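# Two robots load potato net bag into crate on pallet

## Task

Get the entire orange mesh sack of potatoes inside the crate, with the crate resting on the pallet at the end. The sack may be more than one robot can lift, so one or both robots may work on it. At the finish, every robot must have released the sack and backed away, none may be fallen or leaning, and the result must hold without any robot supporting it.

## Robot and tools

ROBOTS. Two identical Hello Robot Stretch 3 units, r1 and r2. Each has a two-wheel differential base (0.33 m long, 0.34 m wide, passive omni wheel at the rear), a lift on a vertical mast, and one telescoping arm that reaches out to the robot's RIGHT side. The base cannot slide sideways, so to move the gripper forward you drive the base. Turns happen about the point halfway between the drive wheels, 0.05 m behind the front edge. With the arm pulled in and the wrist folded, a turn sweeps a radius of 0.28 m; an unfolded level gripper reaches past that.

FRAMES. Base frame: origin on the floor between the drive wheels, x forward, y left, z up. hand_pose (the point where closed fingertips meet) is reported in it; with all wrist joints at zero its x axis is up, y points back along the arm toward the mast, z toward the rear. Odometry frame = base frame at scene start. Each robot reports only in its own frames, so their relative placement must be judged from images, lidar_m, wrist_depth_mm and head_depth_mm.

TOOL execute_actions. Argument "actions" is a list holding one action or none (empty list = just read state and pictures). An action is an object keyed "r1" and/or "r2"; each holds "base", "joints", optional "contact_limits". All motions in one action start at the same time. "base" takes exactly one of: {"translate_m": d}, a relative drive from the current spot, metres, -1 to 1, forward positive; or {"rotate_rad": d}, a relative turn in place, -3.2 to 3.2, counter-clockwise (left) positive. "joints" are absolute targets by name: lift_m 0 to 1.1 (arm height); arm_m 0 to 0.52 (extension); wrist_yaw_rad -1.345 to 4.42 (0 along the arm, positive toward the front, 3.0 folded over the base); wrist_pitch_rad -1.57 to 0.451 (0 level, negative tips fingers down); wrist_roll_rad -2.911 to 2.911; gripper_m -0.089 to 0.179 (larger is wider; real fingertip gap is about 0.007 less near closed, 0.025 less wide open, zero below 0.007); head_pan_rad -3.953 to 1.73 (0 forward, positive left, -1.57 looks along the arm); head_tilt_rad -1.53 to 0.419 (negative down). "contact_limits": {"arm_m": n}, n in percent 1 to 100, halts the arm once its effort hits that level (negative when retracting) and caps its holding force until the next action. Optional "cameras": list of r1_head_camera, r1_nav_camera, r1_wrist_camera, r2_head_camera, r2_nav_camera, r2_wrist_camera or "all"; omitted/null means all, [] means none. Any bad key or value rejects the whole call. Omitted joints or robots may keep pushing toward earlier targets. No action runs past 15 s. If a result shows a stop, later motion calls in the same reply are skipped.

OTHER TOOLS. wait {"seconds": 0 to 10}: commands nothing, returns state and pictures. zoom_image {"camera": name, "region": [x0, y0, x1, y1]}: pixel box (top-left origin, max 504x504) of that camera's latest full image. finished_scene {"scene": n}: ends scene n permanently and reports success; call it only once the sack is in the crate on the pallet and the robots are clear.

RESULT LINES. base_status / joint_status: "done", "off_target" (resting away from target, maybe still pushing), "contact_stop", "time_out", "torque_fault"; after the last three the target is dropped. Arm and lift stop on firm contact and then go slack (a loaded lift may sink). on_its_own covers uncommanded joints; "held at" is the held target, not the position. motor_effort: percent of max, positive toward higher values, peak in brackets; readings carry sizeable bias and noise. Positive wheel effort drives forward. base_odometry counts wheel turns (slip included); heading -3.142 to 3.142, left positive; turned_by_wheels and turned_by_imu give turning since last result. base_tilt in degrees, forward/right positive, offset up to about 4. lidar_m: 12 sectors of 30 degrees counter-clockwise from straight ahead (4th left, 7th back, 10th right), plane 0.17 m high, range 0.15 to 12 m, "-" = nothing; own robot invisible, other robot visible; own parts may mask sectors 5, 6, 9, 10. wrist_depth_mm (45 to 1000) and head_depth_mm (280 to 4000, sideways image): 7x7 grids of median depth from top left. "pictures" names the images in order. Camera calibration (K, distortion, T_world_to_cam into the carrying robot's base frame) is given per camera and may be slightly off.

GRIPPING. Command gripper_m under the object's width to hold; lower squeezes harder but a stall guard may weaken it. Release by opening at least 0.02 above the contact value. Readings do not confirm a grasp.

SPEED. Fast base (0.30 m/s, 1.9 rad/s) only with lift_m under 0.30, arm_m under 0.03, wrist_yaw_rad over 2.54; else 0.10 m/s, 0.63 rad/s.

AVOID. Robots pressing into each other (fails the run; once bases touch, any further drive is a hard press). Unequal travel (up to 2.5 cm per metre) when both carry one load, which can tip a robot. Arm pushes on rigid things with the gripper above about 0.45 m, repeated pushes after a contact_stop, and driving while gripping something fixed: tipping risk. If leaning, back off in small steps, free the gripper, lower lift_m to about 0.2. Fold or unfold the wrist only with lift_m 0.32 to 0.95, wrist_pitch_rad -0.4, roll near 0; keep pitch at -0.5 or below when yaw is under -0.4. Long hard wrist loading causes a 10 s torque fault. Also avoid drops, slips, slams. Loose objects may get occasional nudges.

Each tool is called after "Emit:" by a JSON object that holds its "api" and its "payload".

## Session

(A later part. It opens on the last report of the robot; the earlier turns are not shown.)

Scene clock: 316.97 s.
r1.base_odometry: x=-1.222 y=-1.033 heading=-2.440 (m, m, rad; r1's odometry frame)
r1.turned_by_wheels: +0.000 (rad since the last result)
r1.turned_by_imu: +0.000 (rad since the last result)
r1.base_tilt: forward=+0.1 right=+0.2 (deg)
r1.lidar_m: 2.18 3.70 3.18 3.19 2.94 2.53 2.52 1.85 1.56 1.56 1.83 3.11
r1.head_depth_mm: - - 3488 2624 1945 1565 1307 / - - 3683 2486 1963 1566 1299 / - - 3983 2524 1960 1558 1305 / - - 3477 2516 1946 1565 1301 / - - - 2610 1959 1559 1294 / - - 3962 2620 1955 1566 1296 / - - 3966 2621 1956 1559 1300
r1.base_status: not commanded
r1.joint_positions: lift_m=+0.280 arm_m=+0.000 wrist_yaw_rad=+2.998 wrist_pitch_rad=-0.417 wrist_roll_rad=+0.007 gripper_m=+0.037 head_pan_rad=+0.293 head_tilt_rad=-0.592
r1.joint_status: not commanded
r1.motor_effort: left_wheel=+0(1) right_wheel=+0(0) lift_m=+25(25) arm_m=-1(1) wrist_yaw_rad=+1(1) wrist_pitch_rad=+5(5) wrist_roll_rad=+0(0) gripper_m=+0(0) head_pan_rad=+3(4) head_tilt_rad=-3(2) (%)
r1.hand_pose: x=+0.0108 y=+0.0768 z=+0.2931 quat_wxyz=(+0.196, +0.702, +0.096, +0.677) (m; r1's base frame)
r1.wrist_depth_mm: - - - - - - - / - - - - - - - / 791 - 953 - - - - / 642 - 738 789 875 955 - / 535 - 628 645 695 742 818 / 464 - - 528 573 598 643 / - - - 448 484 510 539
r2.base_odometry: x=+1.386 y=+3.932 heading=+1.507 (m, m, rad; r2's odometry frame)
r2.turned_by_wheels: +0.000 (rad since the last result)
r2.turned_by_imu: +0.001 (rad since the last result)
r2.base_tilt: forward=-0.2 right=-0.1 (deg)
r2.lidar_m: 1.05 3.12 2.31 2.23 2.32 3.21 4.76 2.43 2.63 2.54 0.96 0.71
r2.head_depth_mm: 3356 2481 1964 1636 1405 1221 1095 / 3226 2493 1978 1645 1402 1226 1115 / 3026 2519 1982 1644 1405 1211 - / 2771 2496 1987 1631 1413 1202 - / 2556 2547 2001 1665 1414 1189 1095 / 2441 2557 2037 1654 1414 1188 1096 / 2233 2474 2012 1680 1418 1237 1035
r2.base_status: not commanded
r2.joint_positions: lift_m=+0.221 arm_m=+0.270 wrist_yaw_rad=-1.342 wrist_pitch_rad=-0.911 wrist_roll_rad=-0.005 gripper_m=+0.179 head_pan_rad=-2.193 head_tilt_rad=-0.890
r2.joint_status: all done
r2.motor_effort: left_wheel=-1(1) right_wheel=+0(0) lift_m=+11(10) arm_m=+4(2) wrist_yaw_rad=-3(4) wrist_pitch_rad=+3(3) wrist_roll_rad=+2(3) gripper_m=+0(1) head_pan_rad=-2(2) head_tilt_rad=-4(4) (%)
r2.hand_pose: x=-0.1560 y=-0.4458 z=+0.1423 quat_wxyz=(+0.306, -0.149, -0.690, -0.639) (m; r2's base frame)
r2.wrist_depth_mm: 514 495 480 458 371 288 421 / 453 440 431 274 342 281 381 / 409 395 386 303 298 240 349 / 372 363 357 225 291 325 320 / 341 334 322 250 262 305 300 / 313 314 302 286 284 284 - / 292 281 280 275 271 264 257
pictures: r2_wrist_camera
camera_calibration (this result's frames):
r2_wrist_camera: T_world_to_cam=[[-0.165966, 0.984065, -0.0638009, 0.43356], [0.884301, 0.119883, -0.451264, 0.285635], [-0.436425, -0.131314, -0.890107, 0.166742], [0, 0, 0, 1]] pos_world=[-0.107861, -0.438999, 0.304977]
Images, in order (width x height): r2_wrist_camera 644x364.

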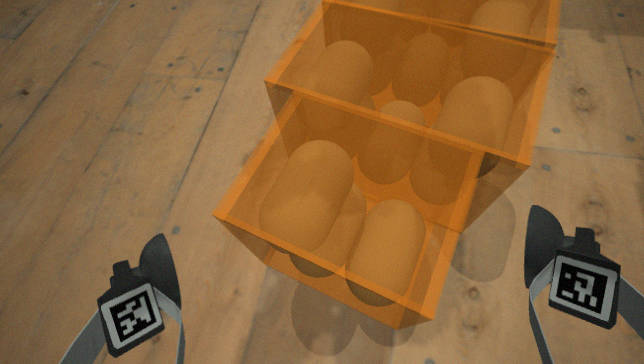

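Emit:
{"api": "execute_actions", "payload": {"actions": [{"r2":{"base":{"translate_m":-0.04},"joints":{"lift_m":0.15}}}], "cameras": ["r2_wrist_camera"]}}

Scene clock: 322.03 s.
r1.base_odometry: x=-1.222 y=-1.033 heading=-2.440 (m, m, rad; r1's odometry frame)
r1.turned_by_wheels: +0.000 (rad since the last result)
r1.turned_by_imu: +0.000 (rad since the last result)
r1.base_tilt: forward=+0.0 right=+0.3 (deg)
r1.lidar_m: 2.21 3.72 3.19 3.19 2.95 2.52 2.52 1.85 1.56 1.56 1.82 3.13
r1.head_depth_mm: - - 3504 2605 1968 1571 1302 / - - 3741 2503 1961 1569 1305 / - - 3975 2501 1962 1556 1299 / - - - 2511 1951 1570 1303 / - - 3958 2629 1966 1562 1298 / - - 3975 2609 1944 1560 1296 / - - 3946 2606 1955 1563 1298
r1.base_status: not commanded
r1.joint_positions: lift_m=+0.280 arm_m=+0.000 wrist_yaw_rad=+2.998 wrist_pitch_rad=-0.417 wrist_roll_rad=+0.007 gripper_m=+0.037 head_pan_rad=+0.293 head_tilt_rad=-0.592
r1.joint_status: not commanded
r1.motor_effort: left_wheel=+1(0) right_wheel=+0(0) lift_m=+25(25) arm_m=-1(1) wrist_yaw_rad=+1(1) wrist_pitch_rad=+5(5) wrist_roll_rad=+0(0) gripper_m=+0(0) head_pan_rad=+3(3) head_tilt_rad=-3(3) (%)
r1.hand_pose: x=+0.0108 y=+0.0768 z=+0.2931 quat_wxyz=(+0.196, +0.702, +0.096, +0.677) (m; r1's base frame)
r1.wrist_depth_mm: - - - - - - - / - - - - - - - / 776 - 959 - - - - / 644 - 742 820 862 972 - / 529 - 625 648 687 741 804 / 461 - - 524 573 600 649 / - - - 449 492 507 531
r2.base_odometry: x=+1.384 y=+3.892 heading=+1.508 (m, m, rad; r2's odometry frame)
r2.turned_by_wheels: +0.000 (rad since the last result)
r2.turned_by_imu: +0.001 (rad since the last result)
r2.base_tilt: forward=-0.5 right=-0.1 (deg)
r2.lidar_m: 1.07 3.14 2.31 2.23 2.32 3.21 4.77 2.38 2.65 2.55 2.64 0.75
r2.head_depth_mm: 3347 2494 1969 1642 1393 1223 1098 / 3199 2512 1980 1644 1399 1222 1114 / 2981 2496 1984 1648 1419 1209 - / 2762 2522 1987 1662 1409 1207 - / 2591 2524 1984 1663 1411 1189 1093 / 2397 2541 2009 1666 1418 1247 1096 / 2246 2462 2024 1681 1418 1245 1097
r2.base_status: done
r2.joint_positions: lift_m=+0.151 arm_m=+0.270 wrist_yaw_rad=-1.330 wrist_pitch_rad=-0.912 wrist_roll_rad=-0.005 gripper_m=+0.179 head_pan_rad=-2.193 head_tilt_rad=-0.890
r2.joint_status: all done
r2.on_its_own: wrist_yaw_rad is at rest, and its effort (-18) is outside its rest range (-12 to +12)
r2.motor_effort: left_wheel=+6(9) right_wheel=-6(6) lift_m=+8(10) arm_m=+1(4) wrist_yaw_rad=-18(16) wrist_pitch_rad=+3(4) wrist_roll_rad=+2(2) gripper_m=+0(1) head_pan_rad=-1(3) head_tilt_rad=-4(4) (%)
r2.hand_pose: x=-0.1554 y=-0.4475 z=+0.0723 quat_wxyz=(+0.309, -0.145, -0.691, -0.637) (m; r2's base frame)
r2.wrist_depth_mm: 396 383 367 190 262 212 313 / 355 340 333 183 254 163 283 / 318 308 300 197 216 150 264 / 288 282 267 147 217 194 247 / 264 261 135 149 186 234 232 / 242 - 225 177 171 219 - / 227 218 218 209 163 205 199
pictures: r2_wrist_camera
camera_calibration (this result's frames):
r2_wrist_camera: T_world_to_cam=[[-0.17753, 0.982049, -0.0637418, 0.42818], [0.883252, 0.130436, -0.45039, 0.258216], [-0.433991, -0.136258, -0.890554, 0.102629], [0, 0, 0, 1]] pos_world=[-0.107515, -0.44019, 0.234987]
Images, in order (width x height): r2_wrist_camera 644x364.

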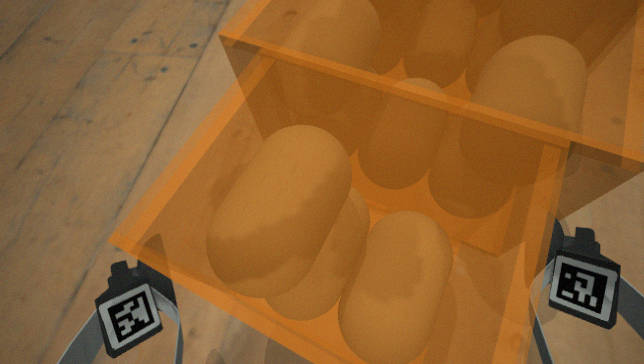

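Emit:
{"api": "execute_actions", "payload": {"actions": [{"r2":{"joints":{"gripper_m":0.0}}}], "cameras": ["r2_wrist_camera","r2_head_camera"]}}

Scene clock: 325.97 s.
r1.base_odometry: x=-1.222 y=-1.033 heading=-2.440 (m, m, rad; r1's odometry frame)
r1.turned_by_wheels: +0.000 (rad since the last result)
r1.turned_by_imu: +0.000 (rad since the last result)
r1.base_tilt: forward=+0.0 right=+0.3 (deg)
r1.lidar_m: 2.20 3.72 3.18 3.18 2.93 2.53 2.53 1.85 1.56 1.56 1.82 3.14
r1.head_depth_mm: - - 3467 2631 1959 1574 1301 / - - 3697 2486 1954 1548 1304 / - - 3972 2532 1962 1558 1298 / - - 3977 2475 1959 1557 1297 / - - - 2589 1965 1559 1298 / - - - 2636 1942 1568 1297 / - - 3953 2605 1936 1557 1306
r1.base_status: not commanded
r1.joint_positions: lift_m=+0.280 arm_m=+0.000 wrist_yaw_rad=+2.998 wrist_pitch_rad=-0.417 wrist_roll_rad=+0.007 gripper_m=+0.037 head_pan_rad=+0.293 head_tilt_rad=-0.592
r1.joint_status: not commanded
r1.motor_effort: left_wheel=+1(0) right_wheel=+0(0) lift_m=+24(25) arm_m=-1(1) wrist_yaw_rad=+1(2) wrist_pitch_rad=+5(5) wrist_roll_rad=+0(0) gripper_m=+0(0) head_pan_rad=+3(4) head_tilt_rad=-2(3) (%)
r1.hand_pose: x=+0.0108 y=+0.0768 z=+0.2931 quat_wxyz=(+0.196, +0.702, +0.096, +0.677) (m; r1's base frame)
r1.wrist_depth_mm: - - - - - - - / - - - - - - - / 770 - 940 - - - - / 646 - 728 801 888 967 - / 534 - 627 653 684 741 809 / 469 - - 521 581 608 651 / - - - 449 483 510 542
r2.base_odometry: x=+1.384 y=+3.892 heading=+1.508 (m, m, rad; r2's odometry frame)
r2.turned_by_wheels: +0.000 (rad since the last result)
r2.turned_by_imu: +0.001 (rad since the last result)
r2.base_tilt: forward=-0.4 right=-0.1 (deg)
r2.lidar_m: 1.07 3.14 2.30 2.23 2.32 3.21 4.75 2.39 2.63 2.54 2.64 0.75
r2.head_depth_mm: 3398 2490 1975 1648 1393 1219 1098 / 3205 2481 1983 1641 1400 1220 1119 / 2940 2526 1987 1658 1399 1210 - / 2789 2532 1990 1663 1404 1208 - / 2573 2523 2003 1660 1414 1214 1088 / 2411 2536 2016 1684 1415 1250 1095 / 2268 2452 2020 1671 1419 1236 1098
r2.base_status: not commanded
r2.joint_positions: lift_m=+0.151 arm_m=+0.270 wrist_yaw_rad=-1.337 wrist_pitch_rad=-0.946 wrist_roll_rad=-0.009 gripper_m=+0.002 head_pan_rad=-2.193 head_tilt_rad=-0.890
r2.joint_status: all done
r2.motor_effort: left_wheel=+8(17) right_wheel=-12(20) lift_m=+10(10) arm_m=+1(1) wrist_yaw_rad=-10(17) wrist_pitch_rad=+14(14) wrist_roll_rad=+4(7) gripper_m=-31(100) head_pan_rad=-2(2) head_tilt_rad=-4(4) (%)
r2.hand_pose: x=-0.1482 y=-0.4449 z=+0.0676 quat_wxyz=(+0.297, -0.134, -0.692, -0.644) (m; r2's base frame)
r2.wrist_depth_mm: 366 359 347 204 263 164 306 / 335 323 166 173 227 161 282 / 302 294 156 208 226 257 261 / 277 270 214 199 227 247 241 / 255 251 247 183 214 231 226 / 238 233 231 222 218 215 211 / 222 219 213 211 206 203 198
pictures: r2_head_camera (sideways: a quarter turn clockwise sets it upright), r2_wrist_camera
camera_calibration (this result's frames):
r2_head_camera: T_world_to_cam=[[0.502789, 0.592505, -0.629398, 0.833217], [0.774999, -0.631482, 0.0246343, -0.0375885], [-0.382858, -0.500169, -0.776693, 0.973162], [0, 0, 0, 1]] pos_world=[-0.017219, -0.0306766, 1.2812]
r2_wrist_camera: T_world_to_cam=[[-0.171938, 0.983306, -0.0595488, 0.427691], [0.89803, 0.131605, -0.419789, 0.250124], [-0.404944, -0.125654, -0.905666, 0.111971], [0, 0, 0, 1]] pos_world=[-0.10574, -0.439399, 0.231876]
Images, in order (width x height): r2_head_camera 896x504, r2_wrist_camera 644x364.

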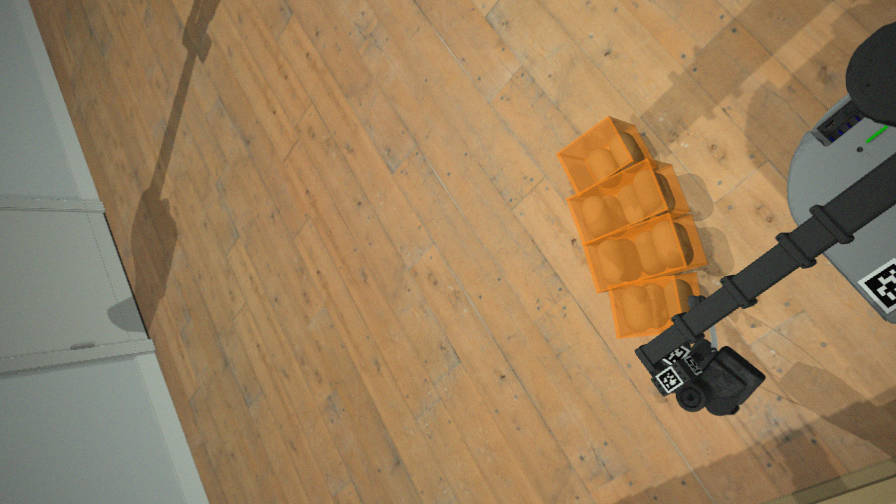

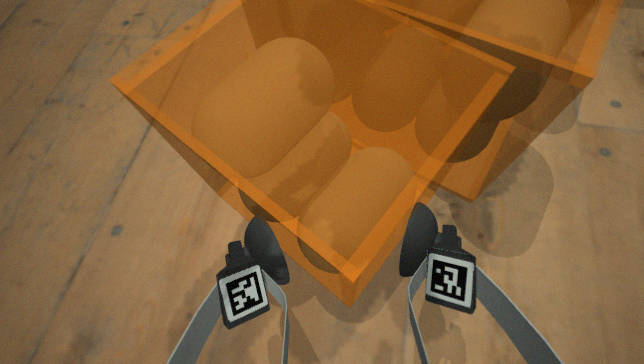

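Emit:
{"api": "execute_actions", "payload": {"actions": [{"r2":{"joints":{"gripper_m":0.179}}}], "cameras": []}}

Emit:
{"api": "execute_actions", "payload": {"actions": [{"r2":{"joints":{"lift_m":0.26,"arm_m":0.30}}}], "cameras": []}}

Emit:
{"api": "execute_actions", "payload": {"actions": [{"r2":{"base":{"translate_m":-0.05},"joints":{"lift_m":0.155}}}], "cameras": ["r2_wrist_camera"]}}

Emit:
{"api": "execute_actions", "payload": {"actions": [{"r2":{"joints":{"arm_m":0.17},"contact_limits":{"arm_m":40}}}], "cameras": ["r2_wrist_camera","r2_head_camera"]}}

Scene clock: 334.87 s.
r1.base_odometry: x=-1.222 y=-1.033 heading=-2.440 (m, m, rad; r1's odometry frame)
r1.turned_by_wheels: +0.000 (rad since the last result)
r1.turned_by_imu: +0.001 (rad since the last result)
r1.base_tilt: forward=+0.1 right=+0.4 (deg)
r1.lidar_m: 2.20 3.72 3.19 3.18 2.94 2.52 2.53 1.85 1.56 1.55 1.82 3.12
r1.head_depth_mm: - - 3473 2614 1965 1571 1299 / - - 3706 2632 1956 1562 1305 / - - - 2541 1967 1555 1308 / - - - 2495 1957 1564 1295 / - - 3956 2624 1960 1562 1297 / - - 3880 2591 1962 1562 1301 / - - 3947 2627 1963 1565 1301
r1.base_status: not commanded
r1.joint_positions: lift_m=+0.280 arm_m=+0.000 wrist_yaw_rad=+2.998 wrist_pitch_rad=-0.417 wrist_roll_rad=+0.007 gripper_m=+0.037 head_pan_rad=+0.293 head_tilt_rad=-0.592
r1.joint_status: not commanded
r1.motor_effort: left_wheel=+2(0) right_wheel=+0(0) lift_m=+25(25) arm_m=-1(1) wrist_yaw_rad=+1(2) wrist_pitch_rad=+5(5) wrist_roll_rad=+0(0) gripper_m=+0(0) head_pan_rad=+3(4) head_tilt_rad=-2(3) (%)
r1.hand_pose: x=+0.0108 y=+0.0768 z=+0.2931 quat_wxyz=(+0.196, +0.702, +0.096, +0.677) (m; r1's base frame)
r1.wrist_depth_mm: - - - - - - - / - - - - - - - / 795 - 962 - - - - / 657 - 735 795 879 958 - / 540 - 625 658 701 742 806 / 467 - - 529 575 603 651 / - - - 449 491 505 534
r2.base_odometry: x=+1.384 y=+3.892 heading=+1.507 (m, m, rad; r2's odometry frame)
r2.turned_by_wheels: +0.000 (rad since the last result)
r2.turned_by_imu: +0.001 (rad since the last result)
r2.base_tilt: forward=-0.2 right=-0.1 (deg)
r2.lidar_m: 1.06 3.12 2.31 2.23 2.32 3.18 4.75 2.38 2.65 2.54 2.65 0.75
r2.head_depth_mm: 3332 2505 1968 1644 1399 1224 1097 / 3225 2486 1988 1640 1399 1224 1122 / 2981 2510 1981 1637 1412 1204 - / 2769 2531 1985 1650 1409 1209 - / 2559 2526 2014 1663 1409 1204 1093 / 2401 2518 2014 1653 1418 1249 1094 / 2233 2464 2034 1670 1427 1237 1096
r2.base_status: not commanded
r2.joint_positions: lift_m=+0.151 arm_m=+0.270 wrist_yaw_rad=-1.341 wrist_pitch_rad=-0.913 wrist_roll_rad=-0.006 gripper_m=+0.179 head_pan_rad=-2.193 head_tilt_rad=-0.890
r2.joint_status: all done
r2.motor_effort: left_wheel=+1(7) right_wheel=-1(11) lift_m=+10(11) arm_m=+2(1) wrist_yaw_rad=-4(10) wrist_pitch_rad=+4(13) wrist_roll_rad=+3(4) gripper_m=+0(87) head_pan_rad=-1(3) head_tilt_rad=-4(4) (%)
r2.hand_pose: x=-0.1555 y=-0.4460 z=+0.0720 quat_wxyz=(+0.306, -0.148, -0.690, -0.639) (m; r2's base frame)
r2.wrist_depth_mm: 394 378 366 205 272 175 321 / 350 339 330 215 234 163 295 / 313 308 160 210 227 210 270 / 286 279 170 204 240 251 248 / 262 256 247 187 234 236 232 / 242 243 232 222 223 219 - / 225 217 217 213 208 204 199
pictures: none
No camera images: the call's "cameras" was empty. Leave "cameras" out to get every camera's image.

Scene clock: 336.70 s.
r1.base_odometry: x=-1.222 y=-1.033 heading=-2.440 (m, m, rad; r1's odometry frame)
r1.turned_by_wheels: +0.000 (rad since the last result)
r1.turned_by_imu: +0.000 (rad since the last result)
r1.base_tilt: forward=+0.1 right=+0.2 (deg)
r1.lidar_m: 2.40 3.71 3.18 3.19 2.94 2.52 2.53 1.85 1.56 1.56 1.82 3.11
r1.head_depth_mm: - - 3538 2629 1975 1567 1303 / - - 3753 2608 1939 1565 1305 / - - - 2540 1958 1558 1300 / - - 3975 2504 1947 1567 1302 / - - 3995 2616 1951 1563 1303 / - - - 2634 1950 1561 1302 / - - 3973 2626 1971 1568 1298
r1.base_status: not commanded
r1.joint_positions: lift_m=+0.280 arm_m=+0.000 wrist_yaw_rad=+2.998 wrist_pitch_rad=-0.417 wrist_roll_rad=+0.007 gripper_m=+0.037 head_pan_rad=+0.293 head_tilt_rad=-0.592
r1.joint_status: not commanded
r1.motor_effort: left_wheel=+1(1) right_wheel=+0(0) lift_m=+26(25) arm_m=-1(1) wrist_yaw_rad=+0(0) wrist_pitch_rad=+5(5) wrist_roll_rad=+0(0) gripper_m=+0(0) head_pan_rad=+3(3) head_tilt_rad=-3(3) (%)
r1.hand_pose: x=+0.0108 y=+0.0768 z=+0.2931 quat_wxyz=(+0.196, +0.702, +0.096, +0.677) (m; r1's base frame)
r1.wrist_depth_mm: - - - - - - - / - - - - - - - / 787 - 951 - - - - / 638 - 739 789 874 960 - / 532 - 619 648 692 752 807 / 464 - - 529 563 601 650 / - - - 449 490 513 541
r2.base_odometry: x=+1.384 y=+3.892 heading=+1.507 (m, m, rad; r2's odometry frame)
r2.turned_by_wheels: +0.000 (rad since the last result)
r2.turned_by_imu: +0.000 (rad since the last result)
r2.base_tilt: forward=-0.2 right=-0.1 (deg)
r2.lidar_m: 1.07 3.14 2.31 2.23 2.32 3.21 4.75 2.39 2.63 2.54 2.64 0.75
r2.head_depth_mm: 3365 2483 1974 1626 1401 1216 1104 / 3209 2494 1987 1635 1401 1221 1122 / 2991 2508 1985 1647 1404 1202 - / 2772 2538 1997 1650 1413 1204 - / 2544 2547 2011 1662 1413 1209 1095 / 2417 2536 2019 1667 1445 1189 1097 / 2250 2442 2030 1676 1430 1244 1091
r2.base_status: not commanded
r2.joint_positions: lift_m=+0.259 arm_m=+0.300 wrist_yaw_rad=-1.342 wrist_pitch_rad=-0.912 wrist_roll_rad=-0.006 gripper_m=+0.179 head_pan_rad=-2.193 head_tilt_rad=-0.890
r2.joint_status: all done
r2.motor_effort: left_wheel=+0(0) right_wheel=+0(1) lift_m=+44(45) arm_m=+3(6) wrist_yaw_rad=-3(5) wrist_pitch_rad=+3(4) wrist_roll_rad=+3(3) gripper_m=-1(0) head_pan_rad=+0(2) head_tilt_rad=-4(4) (%)
r2.hand_pose: x=-0.1556 y=-0.4758 z=+0.1805 quat_wxyz=(+0.305, -0.148, -0.690, -0.639) (m; r2's base frame)
r2.wrist_depth_mm: 566 547 532 514 415 473 474 / 507 498 478 465 354 306 428 / 462 442 431 411 350 298 389 / 417 406 400 269 324 260 361 / 381 374 364 261 311 341 338 / 353 354 337 321 314 318 - / 330 314 315 307 303 297 288
pictures: none
No camera images: the call's "cameras" was empty. Leave "cameras" out to get every camera's image.

Scene clock: 338.90 s.
r1.base_odometry: x=-1.222 y=-1.033 heading=-2.440 (m, m, rad; r1's odometry frame)
r1.turned_by_wheels: +0.000 (rad since the last result)
r1.turned_by_imu: +0.000 (rad since the last result)
r1.base_tilt: forward=+0.1 right=+0.3 (deg)
r1.lidar_m: 2.35 3.71 3.19 3.17 2.94 2.53 2.53 1.85 1.56 1.55 1.82 3.13
r1.head_depth_mm: - - 3475 2638 1960 1566 1301 / - - 3727 2499 1952 1558 1301 / - - - 2524 1962 1568 1308 / - - 3697 2529 1956 1561 1301 / - - 3969 2665 1948 1562 1303 / - - 3892 2623 1953 1568 1303 / - - 3968 2600 1957 1554 1301
r1.base_status: not commanded
r1.joint_positions: lift_m=+0.280 arm_m=+0.000 wrist_yaw_rad=+2.998 wrist_pitch_rad=-0.417 wrist_roll_rad=+0.007 gripper_m=+0.037 head_pan_rad=+0.293 head_tilt_rad=-0.592
r1.joint_status: not commanded
r1.motor_effort: left_wheel=+1(2) right_wheel=+0(0) lift_m=+25(25) arm_m=-1(1) wrist_yaw_rad=+1(1) wrist_pitch_rad=+5(5) wrist_roll_rad=+0(0) gripper_m=+0(0) head_pan_rad=+3(3) head_tilt_rad=-3(3) (%)
r1.hand_pose: x=+0.0108 y=+0.0768 z=+0.2931 quat_wxyz=(+0.196, +0.702, +0.096, +0.677) (m; r1's base frame)
r1.wrist_depth_mm: - - - - - - - / - - - - - - - / 790 - 961 - - - - / 652 - 732 797 863 967 - / 535 - 625 651 693 741 803 / 466 - - 528 572 595 645 / - - - 452 484 507 534
r2.base_odometry: x=+1.380 y=+3.842 heading=+1.508 (m, m, rad; r2's odometry frame)
r2.turned_by_wheels: +0.001 (rad since the last result)
r2.turned_by_imu: +0.001 (rad since the last result)
r2.base_tilt: forward=-0.3 right=+0.0 (deg)
r2.lidar_m: 1.09 3.14 2.30 2.23 2.32 3.21 4.70 2.34 2.63 2.54 2.65 0.79
r2.head_depth_mm: 3327 2473 1970 1630 1393 1219 1103 / 3208 2498 1978 1628 1409 1225 1121 / 3003 2516 1995 1653 1406 1202 - / 2802 2519 2010 1645 1420 1205 - / 2563 2532 2007 1642 1427 1189 1095 / 2393 2554 2004 1656 1425 1197 1088 / 2253 2453 2022 1678 1425 1237 1093
r2.base_status: done
r2.joint_positions: lift_m=+0.187 arm_m=+0.300 wrist_yaw_rad=-1.354 wrist_pitch_rad=-0.921 wrist_roll_rad=+0.000 gripper_m=+0.179 head_pan_rad=-2.193 head_tilt_rad=-0.890
r2.joint_status: lift_m contact_stop (moved -0.072 of -0.104)
r2.on_its_own: lift_m is slack since a contact_stop, until your next command for it (your +0.155 is given up)
r2.motor_effort: left_wheel=+6(14) right_wheel=-12(17) lift_m=+27(38) arm_m=+3(4) wrist_yaw_rad=+11(13) wrist_pitch_rad=+6(8) wrist_roll_rad=+1(3) gripper_m=-1(1) head_pan_rad=-2(3) head_tilt_rad=-4(4) (%)
r2.hand_pose: x=-0.1541 y=-0.4737 z=+0.1073 quat_wxyz=(+0.297, -0.152, -0.690, -0.642) (m; r2's base frame)
r2.wrist_depth_mm: 448 434 423 401 252 307 226 / 401 386 374 218 282 272 324 / 358 350 341 222 258 189 301 / 331 319 313 182 243 176 280 / 300 297 285 173 254 230 266 / 279 280 264 208 204 251 - / 260 251 249 239 197 235 230
pictures: r2_wrist_camera
camera_calibration (this result's frames):
r2_wrist_camera: T_world_to_cam=[[-0.149225, 0.986593, -0.066077, 0.463122], [0.890908, 0.10516, -0.441842, 0.2646], [-0.428969, -0.124802, -0.894656, 0.137407], [0, 0, 0, 1]] pos_world=[-0.107682, -0.467589, 0.270446]
Images, in order (width x height): r2_wrist_camera 644x364.

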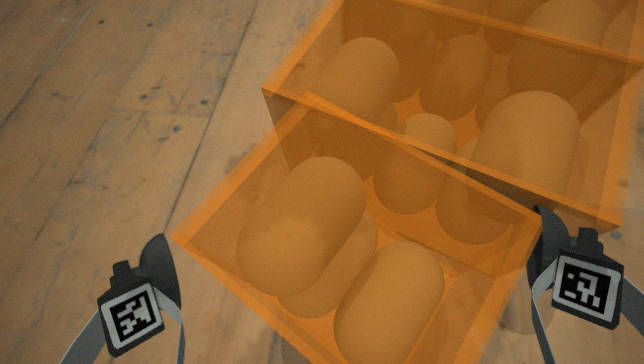

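not run: a stop came earlier in this reply.

Emit:
{"api": "execute_actions", "payload": {"actions": [{"r2":{"joints":{"lift_m":0.3}}}], "cameras": []}}

Emit:
{"api": "execute_actions", "payload": {"actions": [{"r2":{"joints":{"gripper_m":0.0,"arm_m":0.42}}}], "cameras": []}}

Emit:
{"api": "execute_actions", "payload": {"actions": [{"r2":{"joints":{"lift_m":0.155}}}], "cameras": ["r2_wrist_camera"]}}

Emit:
{"api": "execute_actions", "payload": {"actions": [{"r2":{"joints":{"arm_m":0.26},"contact_limits":{"arm_m":40}}}], "cameras": ["r2_wrist_camera","r2_head_camera"]}}

Scene clock: 345.03 s.
r1.base_odometry: x=-1.222 y=-1.033 heading=-2.440 (m, m, rad; r1's odometry frame)
r1.turned_by_wheels: +0.000 (rad since the last result)
r1.turned_by_imu: +0.001 (rad since the last result)
r1.base_tilt: forward=+0.2 right=+0.3 (deg)
r1.lidar_m: 2.35 3.70 3.18 3.18 2.93 2.53 2.52 1.86 1.55 1.56 1.83 3.12
r1.head_depth_mm: - - 3492 2626 1962 1569 1305 / - - 3592 2595 1955 1563 1298 / - - 3930 2539 1975 1565 1304 / - - 3258 2473 1957 1563 1305 / - - 3997 2591 1953 1557 1306 / - - 3943 2611 1953 1563 1295 / - - 3975 2595 1951 1564 1299
r1.base_status: not commanded
r1.joint_positions: lift_m=+0.280 arm_m=+0.000 wrist_yaw_rad=+2.998 wrist_pitch_rad=-0.417 wrist_roll_rad=+0.007 gripper_m=+0.037 head_pan_rad=+0.293 head_tilt_rad=-0.592
r1.joint_status: not commanded
r1.motor_effort: left_wheel=+0(1) right_wheel=+0(0) lift_m=+25(25) arm_m=-1(1) wrist_yaw_rad=+1(2) wrist_pitch_rad=+5(5) wrist_roll_rad=+0(0) gripper_m=+0(0) head_pan_rad=+3(3) head_tilt_rad=-2(3) (%)
r1.hand_pose: x=+0.0108 y=+0.0768 z=+0.2931 quat_wxyz=(+0.196, +0.702, +0.096, +0.677) (m; r1's base frame)
r1.wrist_depth_mm: - - - - - - - / - - - - - - - / 780 - 967 - - - - / 641 - 740 794 870 978 - / 532 - 620 643 703 744 809 / 463 - - 525 567 598 644 / - - - 449 485 506 537
r2.base_odometry: x=+1.380 y=+3.842 heading=+1.507 (m, m, rad; r2's odometry frame)
r2.turned_by_wheels: +0.000 (rad since the last result)
r2.turned_by_imu: +0.000 (rad since the last result)
r2.base_tilt: forward=-0.4 right=-0.1 (deg)
r2.lidar_m: 1.08 3.13 2.30 2.23 2.33 3.20 4.70 2.34 2.64 2.54 2.65 0.79
r2.head_depth_mm: 3350 2487 1971 1630 1394 1223 1116 / 3184 2514 1989 1647 1400 1223 1125 / 2971 2517 2009 1655 1410 1205 - / 2785 2538 1989 1647 1411 1211 - / 2584 2529 1989 1657 1413 1188 1091 / 2413 2551 2009 1663 1447 1189 1089 / 2269 2456 2043 1679 1418 1237 1096
r2.base_status: not commanded
r2.joint_positions: lift_m=+0.299 arm_m=+0.300 wrist_yaw_rad=-1.348 wrist_pitch_rad=-0.912 wrist_roll_rad=+0.006 gripper_m=+0.179 head_pan_rad=-2.193 head_tilt_rad=-0.890
r2.joint_status: all done
r2.motor_effort: left_wheel=+0(6) right_wheel=+0(12) lift_m=+44(47) arm_m=+3(3) wrist_yaw_rad=+5(11) wrist_pitch_rad=+4(11) wrist_roll_rad=-2(4) gripper_m=+1(0) head_pan_rad=-2(2) head_tilt_rad=-4(3) (%)
r2.hand_pose: x=-0.1558 y=-0.4750 z=+0.2205 quat_wxyz=(+0.299, -0.155, -0.691, -0.640) (m; r2's base frame)
r2.wrist_depth_mm: 648 626 604 578 559 534 525 / 569 557 534 520 425 479 469 / 518 497 488 468 383 331 435 / 470 455 441 327 364 368 402 / 428 421 409 349 335 279 377 / 399 393 378 272 347 352 - / 370 353 354 338 329 332 322
pictures: none
No camera images: the call's "cameras" was empty. Leave "cameras" out to get every camera's image.

Scene clock: 347.30 s.
r1.base_odometry: x=-1.222 y=-1.033 heading=-2.440 (m, m, rad; r1's odometry frame)
r1.turned_by_wheels: +0.000 (rad since the last result)
r1.turned_by_imu: +0.000 (rad since the last result)
r1.base_tilt: forward=+0.0 right=+0.3 (deg)
r1.lidar_m: 2.35 3.71 3.18 3.19 2.93 2.53 2.53 1.85 1.55 1.56 1.82 3.14
r1.head_depth_mm: - - 3492 2639 1966 1567 1310 / - - 3507 2634 1962 1561 1297 / - - - 2528 1963 1561 1298 / - - 3287 2472 1966 1560 1303 / - - 3922 2624 1968 1557 1302 / - - 4000 2618 1960 1558 1303 / - - 3971 2630 1949 1554 1300
r1.base_status: not commanded
r1.joint_positions: lift_m=+0.280 arm_m=+0.000 wrist_yaw_rad=+2.998 wrist_pitch_rad=-0.417 wrist_roll_rad=+0.007 gripper_m=+0.037 head_pan_rad=+0.293 head_tilt_rad=-0.592
r1.joint_status: not commanded
r1.motor_effort: left_wheel=+0(1) right_wheel=+0(0) lift_m=+26(25) arm_m=-1(1) wrist_yaw_rad=+2(1) wrist_pitch_rad=+5(5) wrist_roll_rad=+0(0) gripper_m=+0(0) head_pan_rad=+3(4) head_tilt_rad=-3(3) (%)
r1.hand_pose: x=+0.0108 y=+0.0768 z=+0.2931 quat_wxyz=(+0.196, +0.702, +0.096, +0.677) (m; r1's base frame)
r1.wrist_depth_mm: - - - - - - - / - - - - - - - / 783 - 979 - - - - / 641 - 736 796 858 980 - / 539 - 625 647 691 753 807 / 467 - - 527 573 606 644 / - - - 455 491 512 532
r2.base_odometry: x=+1.380 y=+3.842 heading=+1.507 (m, m, rad; r2's odometry frame)
r2.turned_by_wheels: +0.000 (rad since the last result)
r2.turned_by_imu: +0.000 (rad since the last result)
r2.base_tilt: forward=-0.3 right=-0.1 (deg)
r2.lidar_m: 1.08 3.11 2.30 2.23 2.32 3.22 4.71 2.34 2.63 2.54 2.65 0.79
r2.head_depth_mm: 3343 2469 1964 1645 1395 1221 1122 / 3183 2479 1976 1642 1408 1230 1122 / 3000 2537 1979 1661 1405 1208 - / 2790 2526 1988 1647 1404 1211 - / 2608 2554 2009 1644 1412 1182 1093 / 2426 2561 2008 1667 1487 1238 1092 / 2255 2436 2003 1665 1456 1231 1099
r2.base_status: not commanded
r2.joint_positions: lift_m=+0.299 arm_m=+0.420 wrist_yaw_rad=-1.348 wrist_pitch_rad=-0.912 wrist_roll_rad=+0.006 gripper_m=+0.000 head_pan_rad=-2.193 head_tilt_rad=-0.890
r2.joint_status: all done
r2.motor_effort: left_wheel=+0(0) right_wheel=-1(0) lift_m=+44(44) arm_m=+4(3) wrist_yaw_rad=+3(4) wrist_pitch_rad=+4(3) wrist_roll_rad=-2(2) gripper_m=-3(84) head_pan_rad=-2(1) head_tilt_rad=-4(4) (%)
r2.hand_pose: x=-0.1558 y=-0.5949 z=+0.2205 quat_wxyz=(+0.299, -0.154, -0.691, -0.640) (m; r2's base frame)
r2.wrist_depth_mm: 650 624 591 577 560 539 528 / 569 552 531 520 503 416 470 / 516 499 484 469 455 342 357 / 461 456 442 429 418 334 308 / 433 420 407 407 383 324 266 / 395 386 378 - 261 304 305 / 366 360 354 346 331 281 324
pictures: none
No camera images: the call's "cameras" was empty. Leave "cameras" out to get every camera's image.

Scene clock: 349.47 s.
r1.base_odometry: x=-1.222 y=-1.033 heading=-2.440 (m, m, rad; r1's odometry frame)
r1.turned_by_wheels: +0.000 (rad since the last result)
r1.turned_by_imu: +0.000 (rad since the last result)
r1.base_tilt: forward=+0.2 right=+0.2 (deg)
r1.lidar_m: 2.12 3.69 3.18 3.18 2.94 2.52 2.52 1.85 1.56 1.55 1.82 3.10
r1.head_depth_mm: - - 3438 2635 1951 1565 1303 / - - 3676 2399 1969 1567 1305 / - - 3979 2520 1959 1559 1303 / - - 3689 2492 1967 1549 1294 / - - - 2646 1959 1566 1294 / - - - 2634 1948 1546 1305 / - - 3940 2617 1973 1562 1297
r1.base_status: not commanded
r1.joint_positions: lift_m=+0.280 arm_m=+0.000 wrist_yaw_rad=+2.998 wrist_pitch_rad=-0.417 wrist_roll_rad=+0.007 gripper_m=+0.037 head_pan_rad=+0.293 head_tilt_rad=-0.592
r1.joint_status: not commanded
r1.motor_effort: left_wheel=+1(1) right_wheel=+0(0) lift_m=+25(25) arm_m=-1(1) wrist_yaw_rad=+1(1) wrist_pitch_rad=+5(5) wrist_roll_rad=+0(0) gripper_m=+0(0) head_pan_rad=+3(3) head_tilt_rad=-3(3) (%)
r1.hand_pose: x=+0.0108 y=+0.0768 z=+0.2931 quat_wxyz=(+0.196, +0.702, +0.096, +0.677) (m; r1's base frame)
r1.wrist_depth_mm: - - - - - - - / - - - - - - - / 785 - 960 - - - - / 639 - 741 811 871 967 - / 535 - 621 649 694 754 810 / 464 - - 530 582 597 650 / - - - 450 488 508 542
r2.base_odometry: x=+1.380 y=+3.842 heading=+1.507 (m, m, rad; r2's odometry frame)
r2.turned_by_wheels: +0.000 (rad since the last result)
r2.turned_by_imu: +0.000 (rad since the last result)
r2.base_tilt: forward=-0.3 right=-0.1 (deg)
r2.lidar_m: 1.09 3.13 2.31 2.23 2.32 3.21 4.70 2.34 2.62 2.54 2.64 0.79
r2.head_depth_mm: 3335 2478 1975 1635 1400 1219 1095 / 3267 2504 1977 1635 1399 1231 1119 / 2959 2531 1991 1649 1408 1199 - / 2787 2511 1997 1660 1415 1208 - / 2568 2509 1999 1653 1419 1187 1088 / 2420 2559 2012 1672 1449 1224 1097 / 2256 2438 2028 1669 1422 1240 1098
r2.base_status: not commanded
r2.joint_positions: lift_m=+0.156 arm_m=+0.420 wrist_yaw_rad=-1.348 wrist_pitch_rad=-0.912 wrist_roll_rad=+0.006 gripper_m=+0.000 head_pan_rad=-2.193 head_tilt_rad=-0.890
r2.joint_status: all done
r2.motor_effort: left_wheel=+0(0) right_wheel=+0(0) lift_m=+10(38) arm_m=+3(4) wrist_yaw_rad=+4(3) wrist_pitch_rad=+3(4) wrist_roll_rad=-2(1) gripper_m=-3(3) head_pan_rad=-1(3) head_tilt_rad=-4(3) (%)
r2.hand_pose: x=-0.1558 y=-0.5949 z=+0.0771 quat_wxyz=(+0.300, -0.154, -0.691, -0.640) (m; r2's base frame)
r2.wrist_depth_mm: 405 391 375 362 352 335 182 / 359 348 339 326 316 181 164 / 324 315 306 297 287 204 203 / 293 285 279 271 265 160 137 / 269 263 257 255 246 134 127 / 248 243 237 - 229 126 120 / 231 226 222 217 211 163 156
pictures: r2_wrist_camera
camera_calibration (this result's frames):
r2_wrist_camera: T_world_to_cam=[[-0.151335, 0.985983, -0.0702547, 0.580065], [0.887323, 0.104183, -0.449226, 0.264904], [-0.435609, -0.130322, -0.890652, 0.0899297], [0, 0, 0, 1]] pos_world=[-0.108097, -0.587813, 0.23985]
Images, in order (width x height): r2_wrist_camera 644x364.

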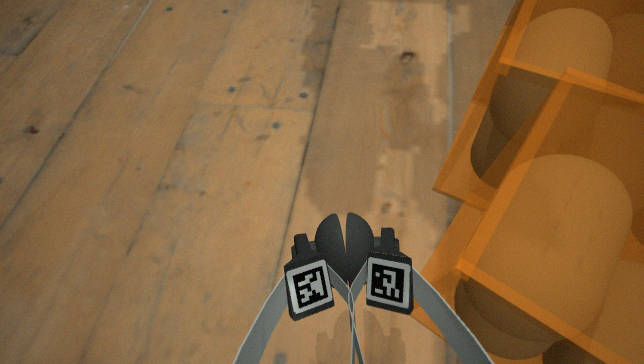

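Scene clock: 351.90 s.
r1.base_odometry: x=-1.222 y=-1.033 heading=-2.440 (m, m, rad; r1's odometry frame)
r1.turned_by_wheels: +0.000 (rad since the last result)
r1.turned_by_imu: +0.000 (rad since the last result)
r1.base_tilt: forward=+0.0 right=+0.4 (deg)
r1.lidar_m: 2.16 3.72 3.18 3.19 2.94 2.52 2.52 1.85 1.56 1.56 1.83 3.12
r1.head_depth_mm: - - 3487 2622 1970 1573 1300 / - - 3684 2504 1949 1559 1298 / - - - 2533 1969 1561 1303 / - - 3731 2521 1955 1567 1295 / - - 3962 2596 1956 1559 1307 / - - 3956 2585 1964 1555 1301 / - - 3985 2596 1946 1560 1299
r1.base_status: not commanded
r1.joint_positions: lift_m=+0.280 arm_m=+0.000 wrist_yaw_rad=+2.998 wrist_pitch_rad=-0.417 wrist_roll_rad=+0.007 gripper_m=+0.037 head_pan_rad=+0.293 head_tilt_rad=-0.592
r1.joint_status: not commanded
r1.motor_effort: left_wheel=+1(1) right_wheel=+0(0) lift_m=+26(25) arm_m=-1(0) wrist_yaw_rad=+1(1) wrist_pitch_rad=+5(5) wrist_roll_rad=+0(0) gripper_m=+0(0) head_pan_rad=+4(3) head_tilt_rad=-3(3) (%)
r1.hand_pose: x=+0.0108 y=+0.0768 z=+0.2931 quat_wxyz=(+0.196, +0.702, +0.096, +0.677) (m; r1's base frame)
r1.wrist_depth_mm: - - - - - - - / - - - - - - - / 779 - 944 - - - - / 641 - 730 804 875 952 - / 535 - 626 645 692 737 799 / 463 - - 529 574 605 642 / - - - 450 490 504 535
r2.base_odometry: x=+1.380 y=+3.842 heading=+1.507 (m, m, rad; r2's odometry frame)
r2.turned_by_wheels: +0.000 (rad since the last result)
r2.turned_by_imu: +0.001 (rad since the last result)
r2.base_tilt: forward=-0.3 right=-0.1 (deg)
r2.lidar_m: 1.09 3.13 2.32 2.23 2.32 3.21 4.70 2.34 2.62 2.54 2.65 0.79
r2.head_depth_mm: 3375 2489 1977 1645 1403 1223 1098 / 3257 2504 1976 1632 1403 1220 1122 / 3054 2526 2008 1647 1404 1183 - / 2792 2512 2003 1649 1408 1194 - / 2559 2524 2028 1653 1419 1217 1092 / 2412 2541 2018 1650 1409 1259 1089 / 2277 2469 2027 1664 1425 1241 1092
r2.base_status: not commanded
r2.joint_positions: lift_m=+0.156 arm_m=+0.260 wrist_yaw_rad=-1.339 wrist_pitch_rad=-0.917 wrist_roll_rad=+0.005 gripper_m=+0.000 head_pan_rad=-2.193 head_tilt_rad=-0.890
r2.joint_status: all done
r2.motor_effort: left_wheel=+2(9) right_wheel=-4(9) lift_m=+10(10) arm_m=-4(8) wrist_yaw_rad=-7(18) wrist_pitch_rad=+5(7) wrist_roll_rad=-1(1) gripper_m=-3(5) head_pan_rad=-2(2) head_tilt_rad=-3(4) (%)
r2.contact_limits: arm_m 40 (drawing in: default 25, maximum 41; extending or still: default 35, maximum 57)
r2.hand_pose: x=-0.1546 y=-0.4367 z=+0.0765 quat_wxyz=(+0.301, -0.149, -0.692, -0.639) (m; r2's base frame)
r2.wrist_depth_mm: 404 391 371 360 191 263 178 / 356 348 335 323 182 233 171 / 322 313 305 295 226 218 213 / 292 285 278 272 162 141 247 / 268 262 255 257 155 129 181 / 249 244 238 - 138 125 168 / 231 227 222 216 211 205 202
pictures: r2_head_camera (sideways: a quarter turn clockwise sets it upright), r2_wrist_camera
camera_calibration (this result's frames):
r2_head_camera: T_world_to_cam=[[0.503015, 0.592473, -0.629247, 0.833019], [0.774832, -0.631688, 0.0246224, -0.0375719], [-0.382899, -0.499945, -0.776816, 0.973322], [0, 0, 0, 1]] pos_world=[-0.0172246, -0.0306673, 1.28119]
r2_wrist_camera: T_world_to_cam=[[-0.161101, 0.984493, -0.0694259, 0.421946], [0.888037, 0.113905, -0.44544, 0.251146], [-0.430624, -0.133413, -0.892616, 0.110124], [0, 0, 0, 1]] pos_world=[-0.107629, -0.429317, 0.239462]
Images, in order (width x height): r2_head_camera 896x504, r2_wrist_camera 644x364.

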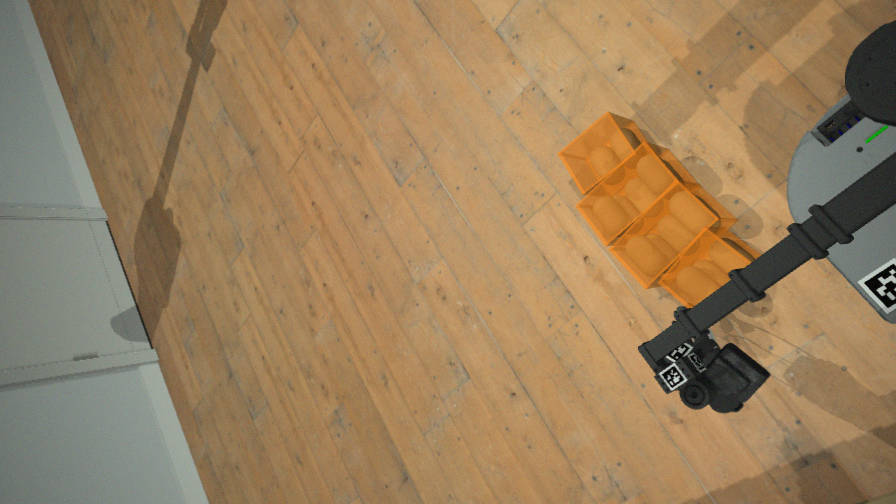

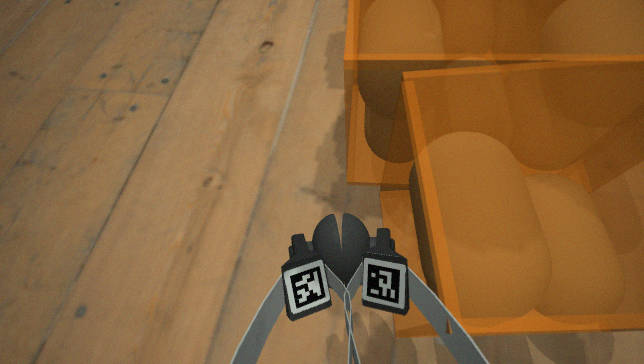

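Emit:
{"api": "execute_actions", "payload": {"actions": [{"r2":{"joints":{"arm_m":0.28}}}], "cameras": []}}

Emit:
{"api": "execute_actions", "payload": {"actions": [{"r2":{"joints":{"lift_m":0.3}}}], "cameras": []}}

Emit:
{"api": "execute_actions", "payload": {"actions": [{"r2":{"base":{"translate_m":0.05},"joints":{"gripper_m":0.179,"arm_m":0.175}}}], "cameras": ["r2_wrist_camera"]}}

Emit:
{"api": "execute_actions", "payload": {"actions": [{"r2":{"joints":{"lift_m":0.15}}}], "cameras": ["r2_wrist_camera"]}}

Scene clock: 356.80 s.
r1.base_odometry: x=-1.222 y=-1.033 heading=-2.440 (m, m, rad; r1's odometry frame)
r1.turned_by_wheels: +0.000 (rad since the last result)
r1.turned_by_imu: +0.000 (rad since the last result)
r1.base_tilt: forward=+0.2 right=+0.3 (deg)
r1.lidar_m: 2.16 3.72 3.19 3.17 2.95 2.53 2.52 1.85 1.56 1.55 1.82 3.11
r1.head_depth_mm: - - 3426 2612 1968 1569 1306 / - - 3702 2512 1960 1566 1304 / - - 3969 2509 1960 1572 1303 / - - 3669 2488 1955 1563 1305 / - - 3987 2610 1941 1564 1301 / - - 3950 2618 1954 1566 1297 / - - 3936 2608 1949 1560 1309
r1.base_status: not commanded
r1.joint_positions: lift_m=+0.280 arm_m=+0.000 wrist_yaw_rad=+2.998 wrist_pitch_rad=-0.417 wrist_roll_rad=+0.007 gripper_m=+0.037 head_pan_rad=+0.293 head_tilt_rad=-0.592
r1.joint_status: not commanded
r1.motor_effort: left_wheel=+0(0) right_wheel=+0(0) lift_m=+25(25) arm_m=-1(1) wrist_yaw_rad=+1(1) wrist_pitch_rad=+5(5) wrist_roll_rad=+0(0) gripper_m=+0(0) head_pan_rad=+4(3) head_tilt_rad=-2(3) (%)
r1.hand_pose: x=+0.0108 y=+0.0768 z=+0.2931 quat_wxyz=(+0.196, +0.702, +0.096, +0.677) (m; r1's base frame)
r1.wrist_depth_mm: - - - - - - - / - - - - - - - / 780 - 947 - - - - / 644 - 744 811 872 977 - / 538 - 630 651 702 741 818 / 467 - - 526 576 608 651 / - - - 448 491 512 533
r2.base_odometry: x=+1.380 y=+3.842 heading=+1.507 (m, m, rad; r2's odometry frame)
r2.turned_by_wheels: +0.000 (rad since the last result)
r2.turned_by_imu: +0.001 (rad since the last result)
r2.base_tilt: forward=-0.4 right=-0.1 (deg)
r2.lidar_m: 1.09 3.14 2.31 2.23 2.32 3.21 4.69 2.35 2.63 2.54 2.65 0.79
r2.head_depth_mm: 3330 2488 1965 1628 1398 1220 1104 / 3204 2499 1994 1642 1402 1225 1120 / 2997 2522 1983 1637 1407 1186 - / 2844 2511 1996 1652 1417 1183 - / 2594 2527 1995 1662 1409 1208 1094 / 2408 2552 2008 1655 1419 1226 1090 / 2250 2448 2027 1663 1422 1241 1094
r2.base_status: not commanded
r2.joint_positions: lift_m=+0.156 arm_m=+0.280 wrist_yaw_rad=-1.342 wrist_pitch_rad=-0.913 wrist_roll_rad=+0.005 gripper_m=+0.000 head_pan_rad=-2.193 head_tilt_rad=-0.890
r2.joint_status: all done
r2.motor_effort: left_wheel=+0(1) right_wheel=-1(4) lift_m=+10(10) arm_m=+4(2) wrist_yaw_rad=-4(7) wrist_pitch_rad=+4(5) wrist_roll_rad=-1(1) gripper_m=-3(4) head_pan_rad=-2(2) head_tilt_rad=-4(4) (%)
r2.hand_pose: x=-0.1555 y=-0.4558 z=+0.0770 quat_wxyz=(+0.302, -0.152, -0.691, -0.639) (m; r2's base frame)
r2.wrist_depth_mm: 403 389 378 361 192 265 190 / 357 346 338 325 179 234 185 / 324 315 306 295 225 218 209 / 294 287 280 272 260 140 218 / 269 262 257 255 245 131 173 / 248 243 239 - 225 127 127 / 231 226 223 217 212 202 200
pictures: none
No camera images: the call's "cameras" was empty. Leave "cameras" out to get every camera's image.

Scene clock: 358.97 s.
r1.base_odometry: x=-1.222 y=-1.033 heading=-2.440 (m, m, rad; r1's odometry frame)
r1.turned_by_wheels: +0.000 (rad since the last result)
r1.turned_by_imu: +0.000 (rad since the last result)
r1.base_tilt: forward=+0.1 right=+0.4 (deg)
r1.lidar_m: 2.35 3.70 3.18 3.19 2.94 2.52 2.52 1.85 1.55 1.55 1.82 3.11
r1.head_depth_mm: - - 3517 2646 1959 1568 1303 / - - 3500 2644 1952 1575 1308 / - - 3943 2503 1966 1555 1303 / - - 3302 2489 1948 1564 1305 / - - 3946 2620 1948 1554 1310 / - - - 2607 1961 1555 1300 / - - - 2609 1961 1566 1302
r1.base_status: not commanded
r1.joint_positions: lift_m=+0.280 arm_m=+0.000 wrist_yaw_rad=+2.998 wrist_pitch_rad=-0.417 wrist_roll_rad=+0.007 gripper_m=+0.037 head_pan_rad=+0.293 head_tilt_rad=-0.592
r1.joint_status: not commanded
r1.motor_effort: left_wheel=+0(1) right_wheel=+0(0) lift_m=+25(25) arm_m=-1(1) wrist_yaw_rad=+1(1) wrist_pitch_rad=+5(5) wrist_roll_rad=+0(0) gripper_m=+0(0) head_pan_rad=+4(3) head_tilt_rad=-3(3) (%)
r1.hand_pose: x=+0.0108 y=+0.0768 z=+0.2931 quat_wxyz=(+0.196, +0.702, +0.096, +0.677) (m; r1's base frame)
r1.wrist_depth_mm: - - - - - - - / - - - - - - - / 792 - 941 - - - - / 651 - 723 808 885 964 - / 535 - 625 649 696 742 803 / 468 - - 523 574 603 644 / - - - 454 481 510 540
r2.base_odometry: x=+1.380 y=+3.842 heading=+1.507 (m, m, rad; r2's odometry frame)
r2.turned_by_wheels: +0.000 (rad since the last result)
r2.turned_by_imu: +0.000 (rad since the last result)
r2.base_tilt: forward=-0.3 right=+0.0 (deg)
r2.lidar_m: 1.08 3.14 2.30 2.23 2.32 3.22 4.70 2.34 2.63 2.54 2.64 0.79
r2.head_depth_mm: 3314 2498 1973 1636 1404 1221 1116 / 3216 2482 1983 1640 1406 1222 1119 / 2996 2490 1991 1650 1405 1185 - / 2816 2518 1987 1658 1410 1196 - / 2563 2529 2001 1654 1409 1213 1093 / 2414 2565 2003 1656 1452 1184 1095 / 2262 2482 2022 1682 1423 1233 1099
r2.base_status: not commanded
r2.joint_positions: lift_m=+0.299 arm_m=+0.280 wrist_yaw_rad=-1.342 wrist_pitch_rad=-0.913 wrist_roll_rad=+0.005 gripper_m=+0.000 head_pan_rad=-2.193 head_tilt_rad=-0.890
r2.joint_status: all done
r2.motor_effort: left_wheel=+0(0) right_wheel=-1(1) lift_m=+44(47) arm_m=+4(4) wrist_yaw_rad=-3(4) wrist_pitch_rad=+4(4) wrist_roll_rad=-1(1) gripper_m=-2(3) head_pan_rad=-2(1) head_tilt_rad=-4(4) (%)
r2.hand_pose: x=-0.1555 y=-0.4558 z=+0.2205 quat_wxyz=(+0.302, -0.152, -0.691, -0.639) (m; r2's base frame)
r2.wrist_depth_mm: 639 616 597 581 563 536 523 / 569 555 536 527 439 428 473 / 515 499 487 473 391 347 433 / 467 456 449 431 320 302 400 / 429 418 409 407 346 366 371 / 396 387 380 - 257 307 347 / 367 360 355 346 336 325 325
pictures: none
No camera images: the call's "cameras" was empty. Leave "cameras" out to get every camera's image.

Scene clock: 361.23 s.
r1.base_odometry: x=-1.222 y=-1.033 heading=-2.440 (m, m, rad; r1's odometry frame)
r1.turned_by_wheels: +0.000 (rad since the last result)
r1.turned_by_imu: +0.000 (rad since the last result)
r1.base_tilt: forward=+0.2 right=+0.3 (deg)
r1.lidar_m: 2.39 3.70 3.19 3.19 2.94 2.52 2.52 1.85 1.56 1.55 1.82 3.13
r1.head_depth_mm: - - 3461 2638 1965 1570 1300 / - - 3562 2635 1953 1565 1302 / - - 3959 2514 1955 1553 1295 / - - 3694 2493 1963 1546 1298 / - - 3975 2627 1961 1564 1304 / - - 3994 2629 1962 1570 1305 / - - 3956 2612 1939 1559 1305
r1.base_status: not commanded
r1.joint_positions: lift_m=+0.280 arm_m=+0.000 wrist_yaw_rad=+2.998 wrist_pitch_rad=-0.417 wrist_roll_rad=+0.007 gripper_m=+0.037 head_pan_rad=+0.293 head_tilt_rad=-0.592
r1.joint_status: not commanded
r1.motor_effort: left_wheel=+1(1) right_wheel=+0(0) lift_m=+25(25) arm_m=-1(1) wrist_yaw_rad=+1(1) wrist_pitch_rad=+5(5) wrist_roll_rad=+0(0) gripper_m=+0(0) head_pan_rad=+3(3) head_tilt_rad=-3(3) (%)
r1.hand_pose: x=+0.0108 y=+0.0768 z=+0.2931 quat_wxyz=(+0.196, +0.702, +0.096, +0.677) (m; r1's base frame)
r1.wrist_depth_mm: - - - - - - - / - - - - - - - / 776 - 959 - - - - / 640 - 735 796 876 959 - / 531 - 621 649 677 734 802 / 464 - - 528 572 604 647 / - - - 449 483 508 538
r2.base_odometry: x=+1.384 y=+3.892 heading=+1.507 (m, m, rad; r2's odometry frame)
r2.turned_by_wheels: +0.000 (rad since the last result)
r2.turned_by_imu: +0.001 (rad since the last result)
r2.base_tilt: forward=-0.3 right=-0.1 (deg)
r2.lidar_m: 1.07 3.12 2.30 2.23 2.32 3.21 4.76 2.39 2.63 2.54 2.65 0.75
r2.head_depth_mm: 3374 2491 1997 1640 1396 1222 1118 / 3271 2492 1956 1646 1395 1220 1125 / 2961 2516 2000 1657 1407 1208 - / 2763 2539 2013 1640 1416 1185 1109 / 2566 2515 2001 1659 1421 1277 1088 / 2413 2540 2005 1670 1417 1264 1092 / 2236 2441 2030 1676 1420 1241 1096
r2.base_status: done
r2.joint_positions: lift_m=+0.299 arm_m=+0.175 wrist_yaw_rad=-1.342 wrist_pitch_rad=-0.912 wrist_roll_rad=+0.004 gripper_m=+0.179 head_pan_rad=-2.193 head_tilt_rad=-0.890
r2.joint_status: all done
r2.motor_effort: left_wheel=-2(5) right_wheel=+0(4) lift_m=+44(44) arm_m=-3(4) wrist_yaw_rad=-3(4) wrist_pitch_rad=+4(4) wrist_roll_rad=-1(1) gripper_m=+0(83) head_pan_rad=-3(1) head_tilt_rad=-4(4) (%)
r2.hand_pose: x=-0.1556 y=-0.3513 z=+0.2205 quat_wxyz=(+0.302, -0.152, -0.691, -0.639) (m; r2's base frame)
r2.wrist_depth_mm: 642 627 603 569 497 538 525 / 577 556 531 435 424 487 477 / 514 502 486 386 341 444 437 / 470 451 443 382 404 408 400 / 427 424 410 301 353 381 379 / 392 396 376 368 360 355 - / 371 352 352 345 337 331 -
pictures: r2_wrist_camera
camera_calibration (this result's frames):
r2_wrist_camera: T_world_to_cam=[[-0.1584, 0.984921, -0.0695699, 0.348308], [0.886507, 0.11084, -0.449243, 0.305981], [-0.434758, -0.132834, -0.890697, 0.248766], [0, 0, 0, 1]] pos_world=[-0.107929, -0.343926, 0.383267]
Images, in order (width x height): r2_wrist_camera 644x364.

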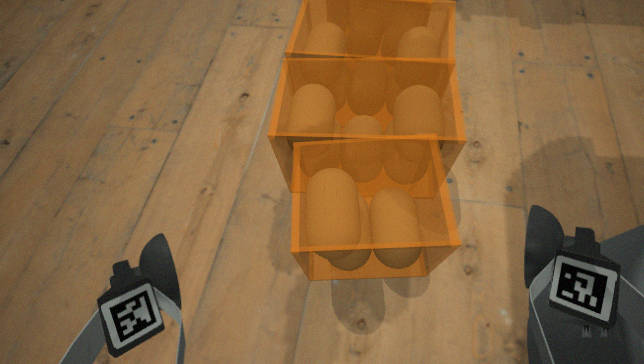

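Scene clock: 363.43 s.
r1.base_odometry: x=-1.222 y=-1.033 heading=-2.440 (m, m, rad; r1's odometry frame)
r1.turned_by_wheels: +0.000 (rad since the last result)
r1.turned_by_imu: +0.000 (rad since the last result)
r1.base_tilt: forward=+0.2 right=+0.4 (deg)
r1.lidar_m: 2.23 3.74 3.18 3.18 2.95 2.52 2.52 1.86 1.55 1.55 1.83 3.11
r1.head_depth_mm: - - 3482 2641 1962 1563 1300 / - - 3731 2647 1966 1565 1299 / - - 3906 2504 1957 1559 1303 / - - - 2507 1962 1572 1297 / - - 3960 2628 1938 1557 1302 / - - 3965 2629 1961 1554 1304 / - - 3983 2606 1941 1563 1304
r1.base_status: not commanded
r1.joint_positions: lift_m=+0.280 arm_m=+0.000 wrist_yaw_rad=+2.998 wrist_pitch_rad=-0.417 wrist_roll_rad=+0.007 gripper_m=+0.037 head_pan_rad=+0.293 head_tilt_rad=-0.592
r1.joint_status: not commanded
r1.motor_effort: left_wheel=+1(1) right_wheel=+0(0) lift_m=+25(25) arm_m=-1(1) wrist_yaw_rad=+1(1) wrist_pitch_rad=+5(5) wrist_roll_rad=+0(0) gripper_m=+0(0) head_pan_rad=+3(3) head_tilt_rad=-3(2) (%)
r1.hand_pose: x=+0.0108 y=+0.0768 z=+0.2931 quat_wxyz=(+0.196, +0.702, +0.096, +0.677) (m; r1's base frame)
r1.wrist_depth_mm: - - - - - - - / - - - - - - - / 790 - 952 - - - - / 633 - 734 800 865 965 - / 531 - 620 657 695 742 809 / 463 - - 533 575 601 637 / - - - 450 484 509 539
r2.base_odometry: x=+1.384 y=+3.892 heading=+1.507 (m, m, rad; r2's odometry frame)
r2.turned_by_wheels: +0.000 (rad since the last result)
r2.turned_by_imu: +0.000 (rad since the last result)
r2.base_tilt: forward=-0.3 right=-0.1 (deg)
r2.lidar_m: 1.07 3.15 2.30 2.23 2.32 3.21 4.73 2.39 2.74 2.54 2.65 0.75
r2.head_depth_mm: 3341 2464 1970 1637 1392 1214 1099 / 3209 2504 1978 1639 1406 1225 1116 / 2979 2532 1983 1650 1409 1204 - / 2786 2512 1978 1658 1415 1187 - / 2591 2557 2003 1651 1412 1268 1085 / 2418 2547 2017 1666 1414 1240 1090 / 2258 2460 2029 1664 1420 1239 1094
r2.base_status: not commanded
r2.joint_positions: lift_m=+0.151 arm_m=+0.175 wrist_yaw_rad=-1.342 wrist_pitch_rad=-0.912 wrist_roll_rad=+0.004 gripper_m=+0.179 head_pan_rad=-2.193 head_tilt_rad=-0.890
r2.joint_status: all done
r2.motor_effort: left_wheel=-1(1) right_wheel=+1(1) lift_m=+11(38) arm_m=-3(2) wrist_yaw_rad=-2(4) wrist_pitch_rad=+4(4) wrist_roll_rad=-1(1) gripper_m=-1(1) head_pan_rad=-2(2) head_tilt_rad=-4(4) (%)
r2.hand_pose: x=-0.1556 y=-0.3513 z=+0.0721 quat_wxyz=(+0.302, -0.152, -0.691, -0.639) (m; r2's base frame)
r2.wrist_depth_mm: 398 381 361 234 254 319 322 / 353 340 331 173 249 300 293 / 316 309 300 157 217 275 267 / 289 282 273 166 200 253 246 / 263 259 251 241 236 235 229 / 242 244 234 228 223 217 - / 228 218 217 212 208 204 198
pictures: r2_wrist_camera
camera_calibration (this result's frames):
r2_wrist_camera: T_world_to_cam=[[-0.15841, 0.984919, -0.0695802, 0.337981], [0.886442, 0.110825, -0.449376, 0.239336], [-0.434887, -0.132864, -0.890629, 0.116538], [0, 0, 0, 1]] pos_world=[-0.107937, -0.343924, 0.23486]
Images, in order (width x height): r2_wrist_camera 644x364.

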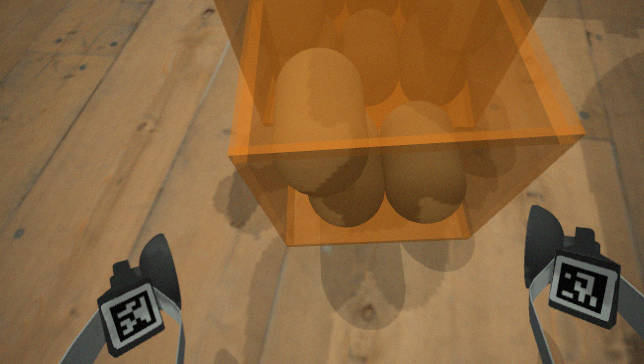

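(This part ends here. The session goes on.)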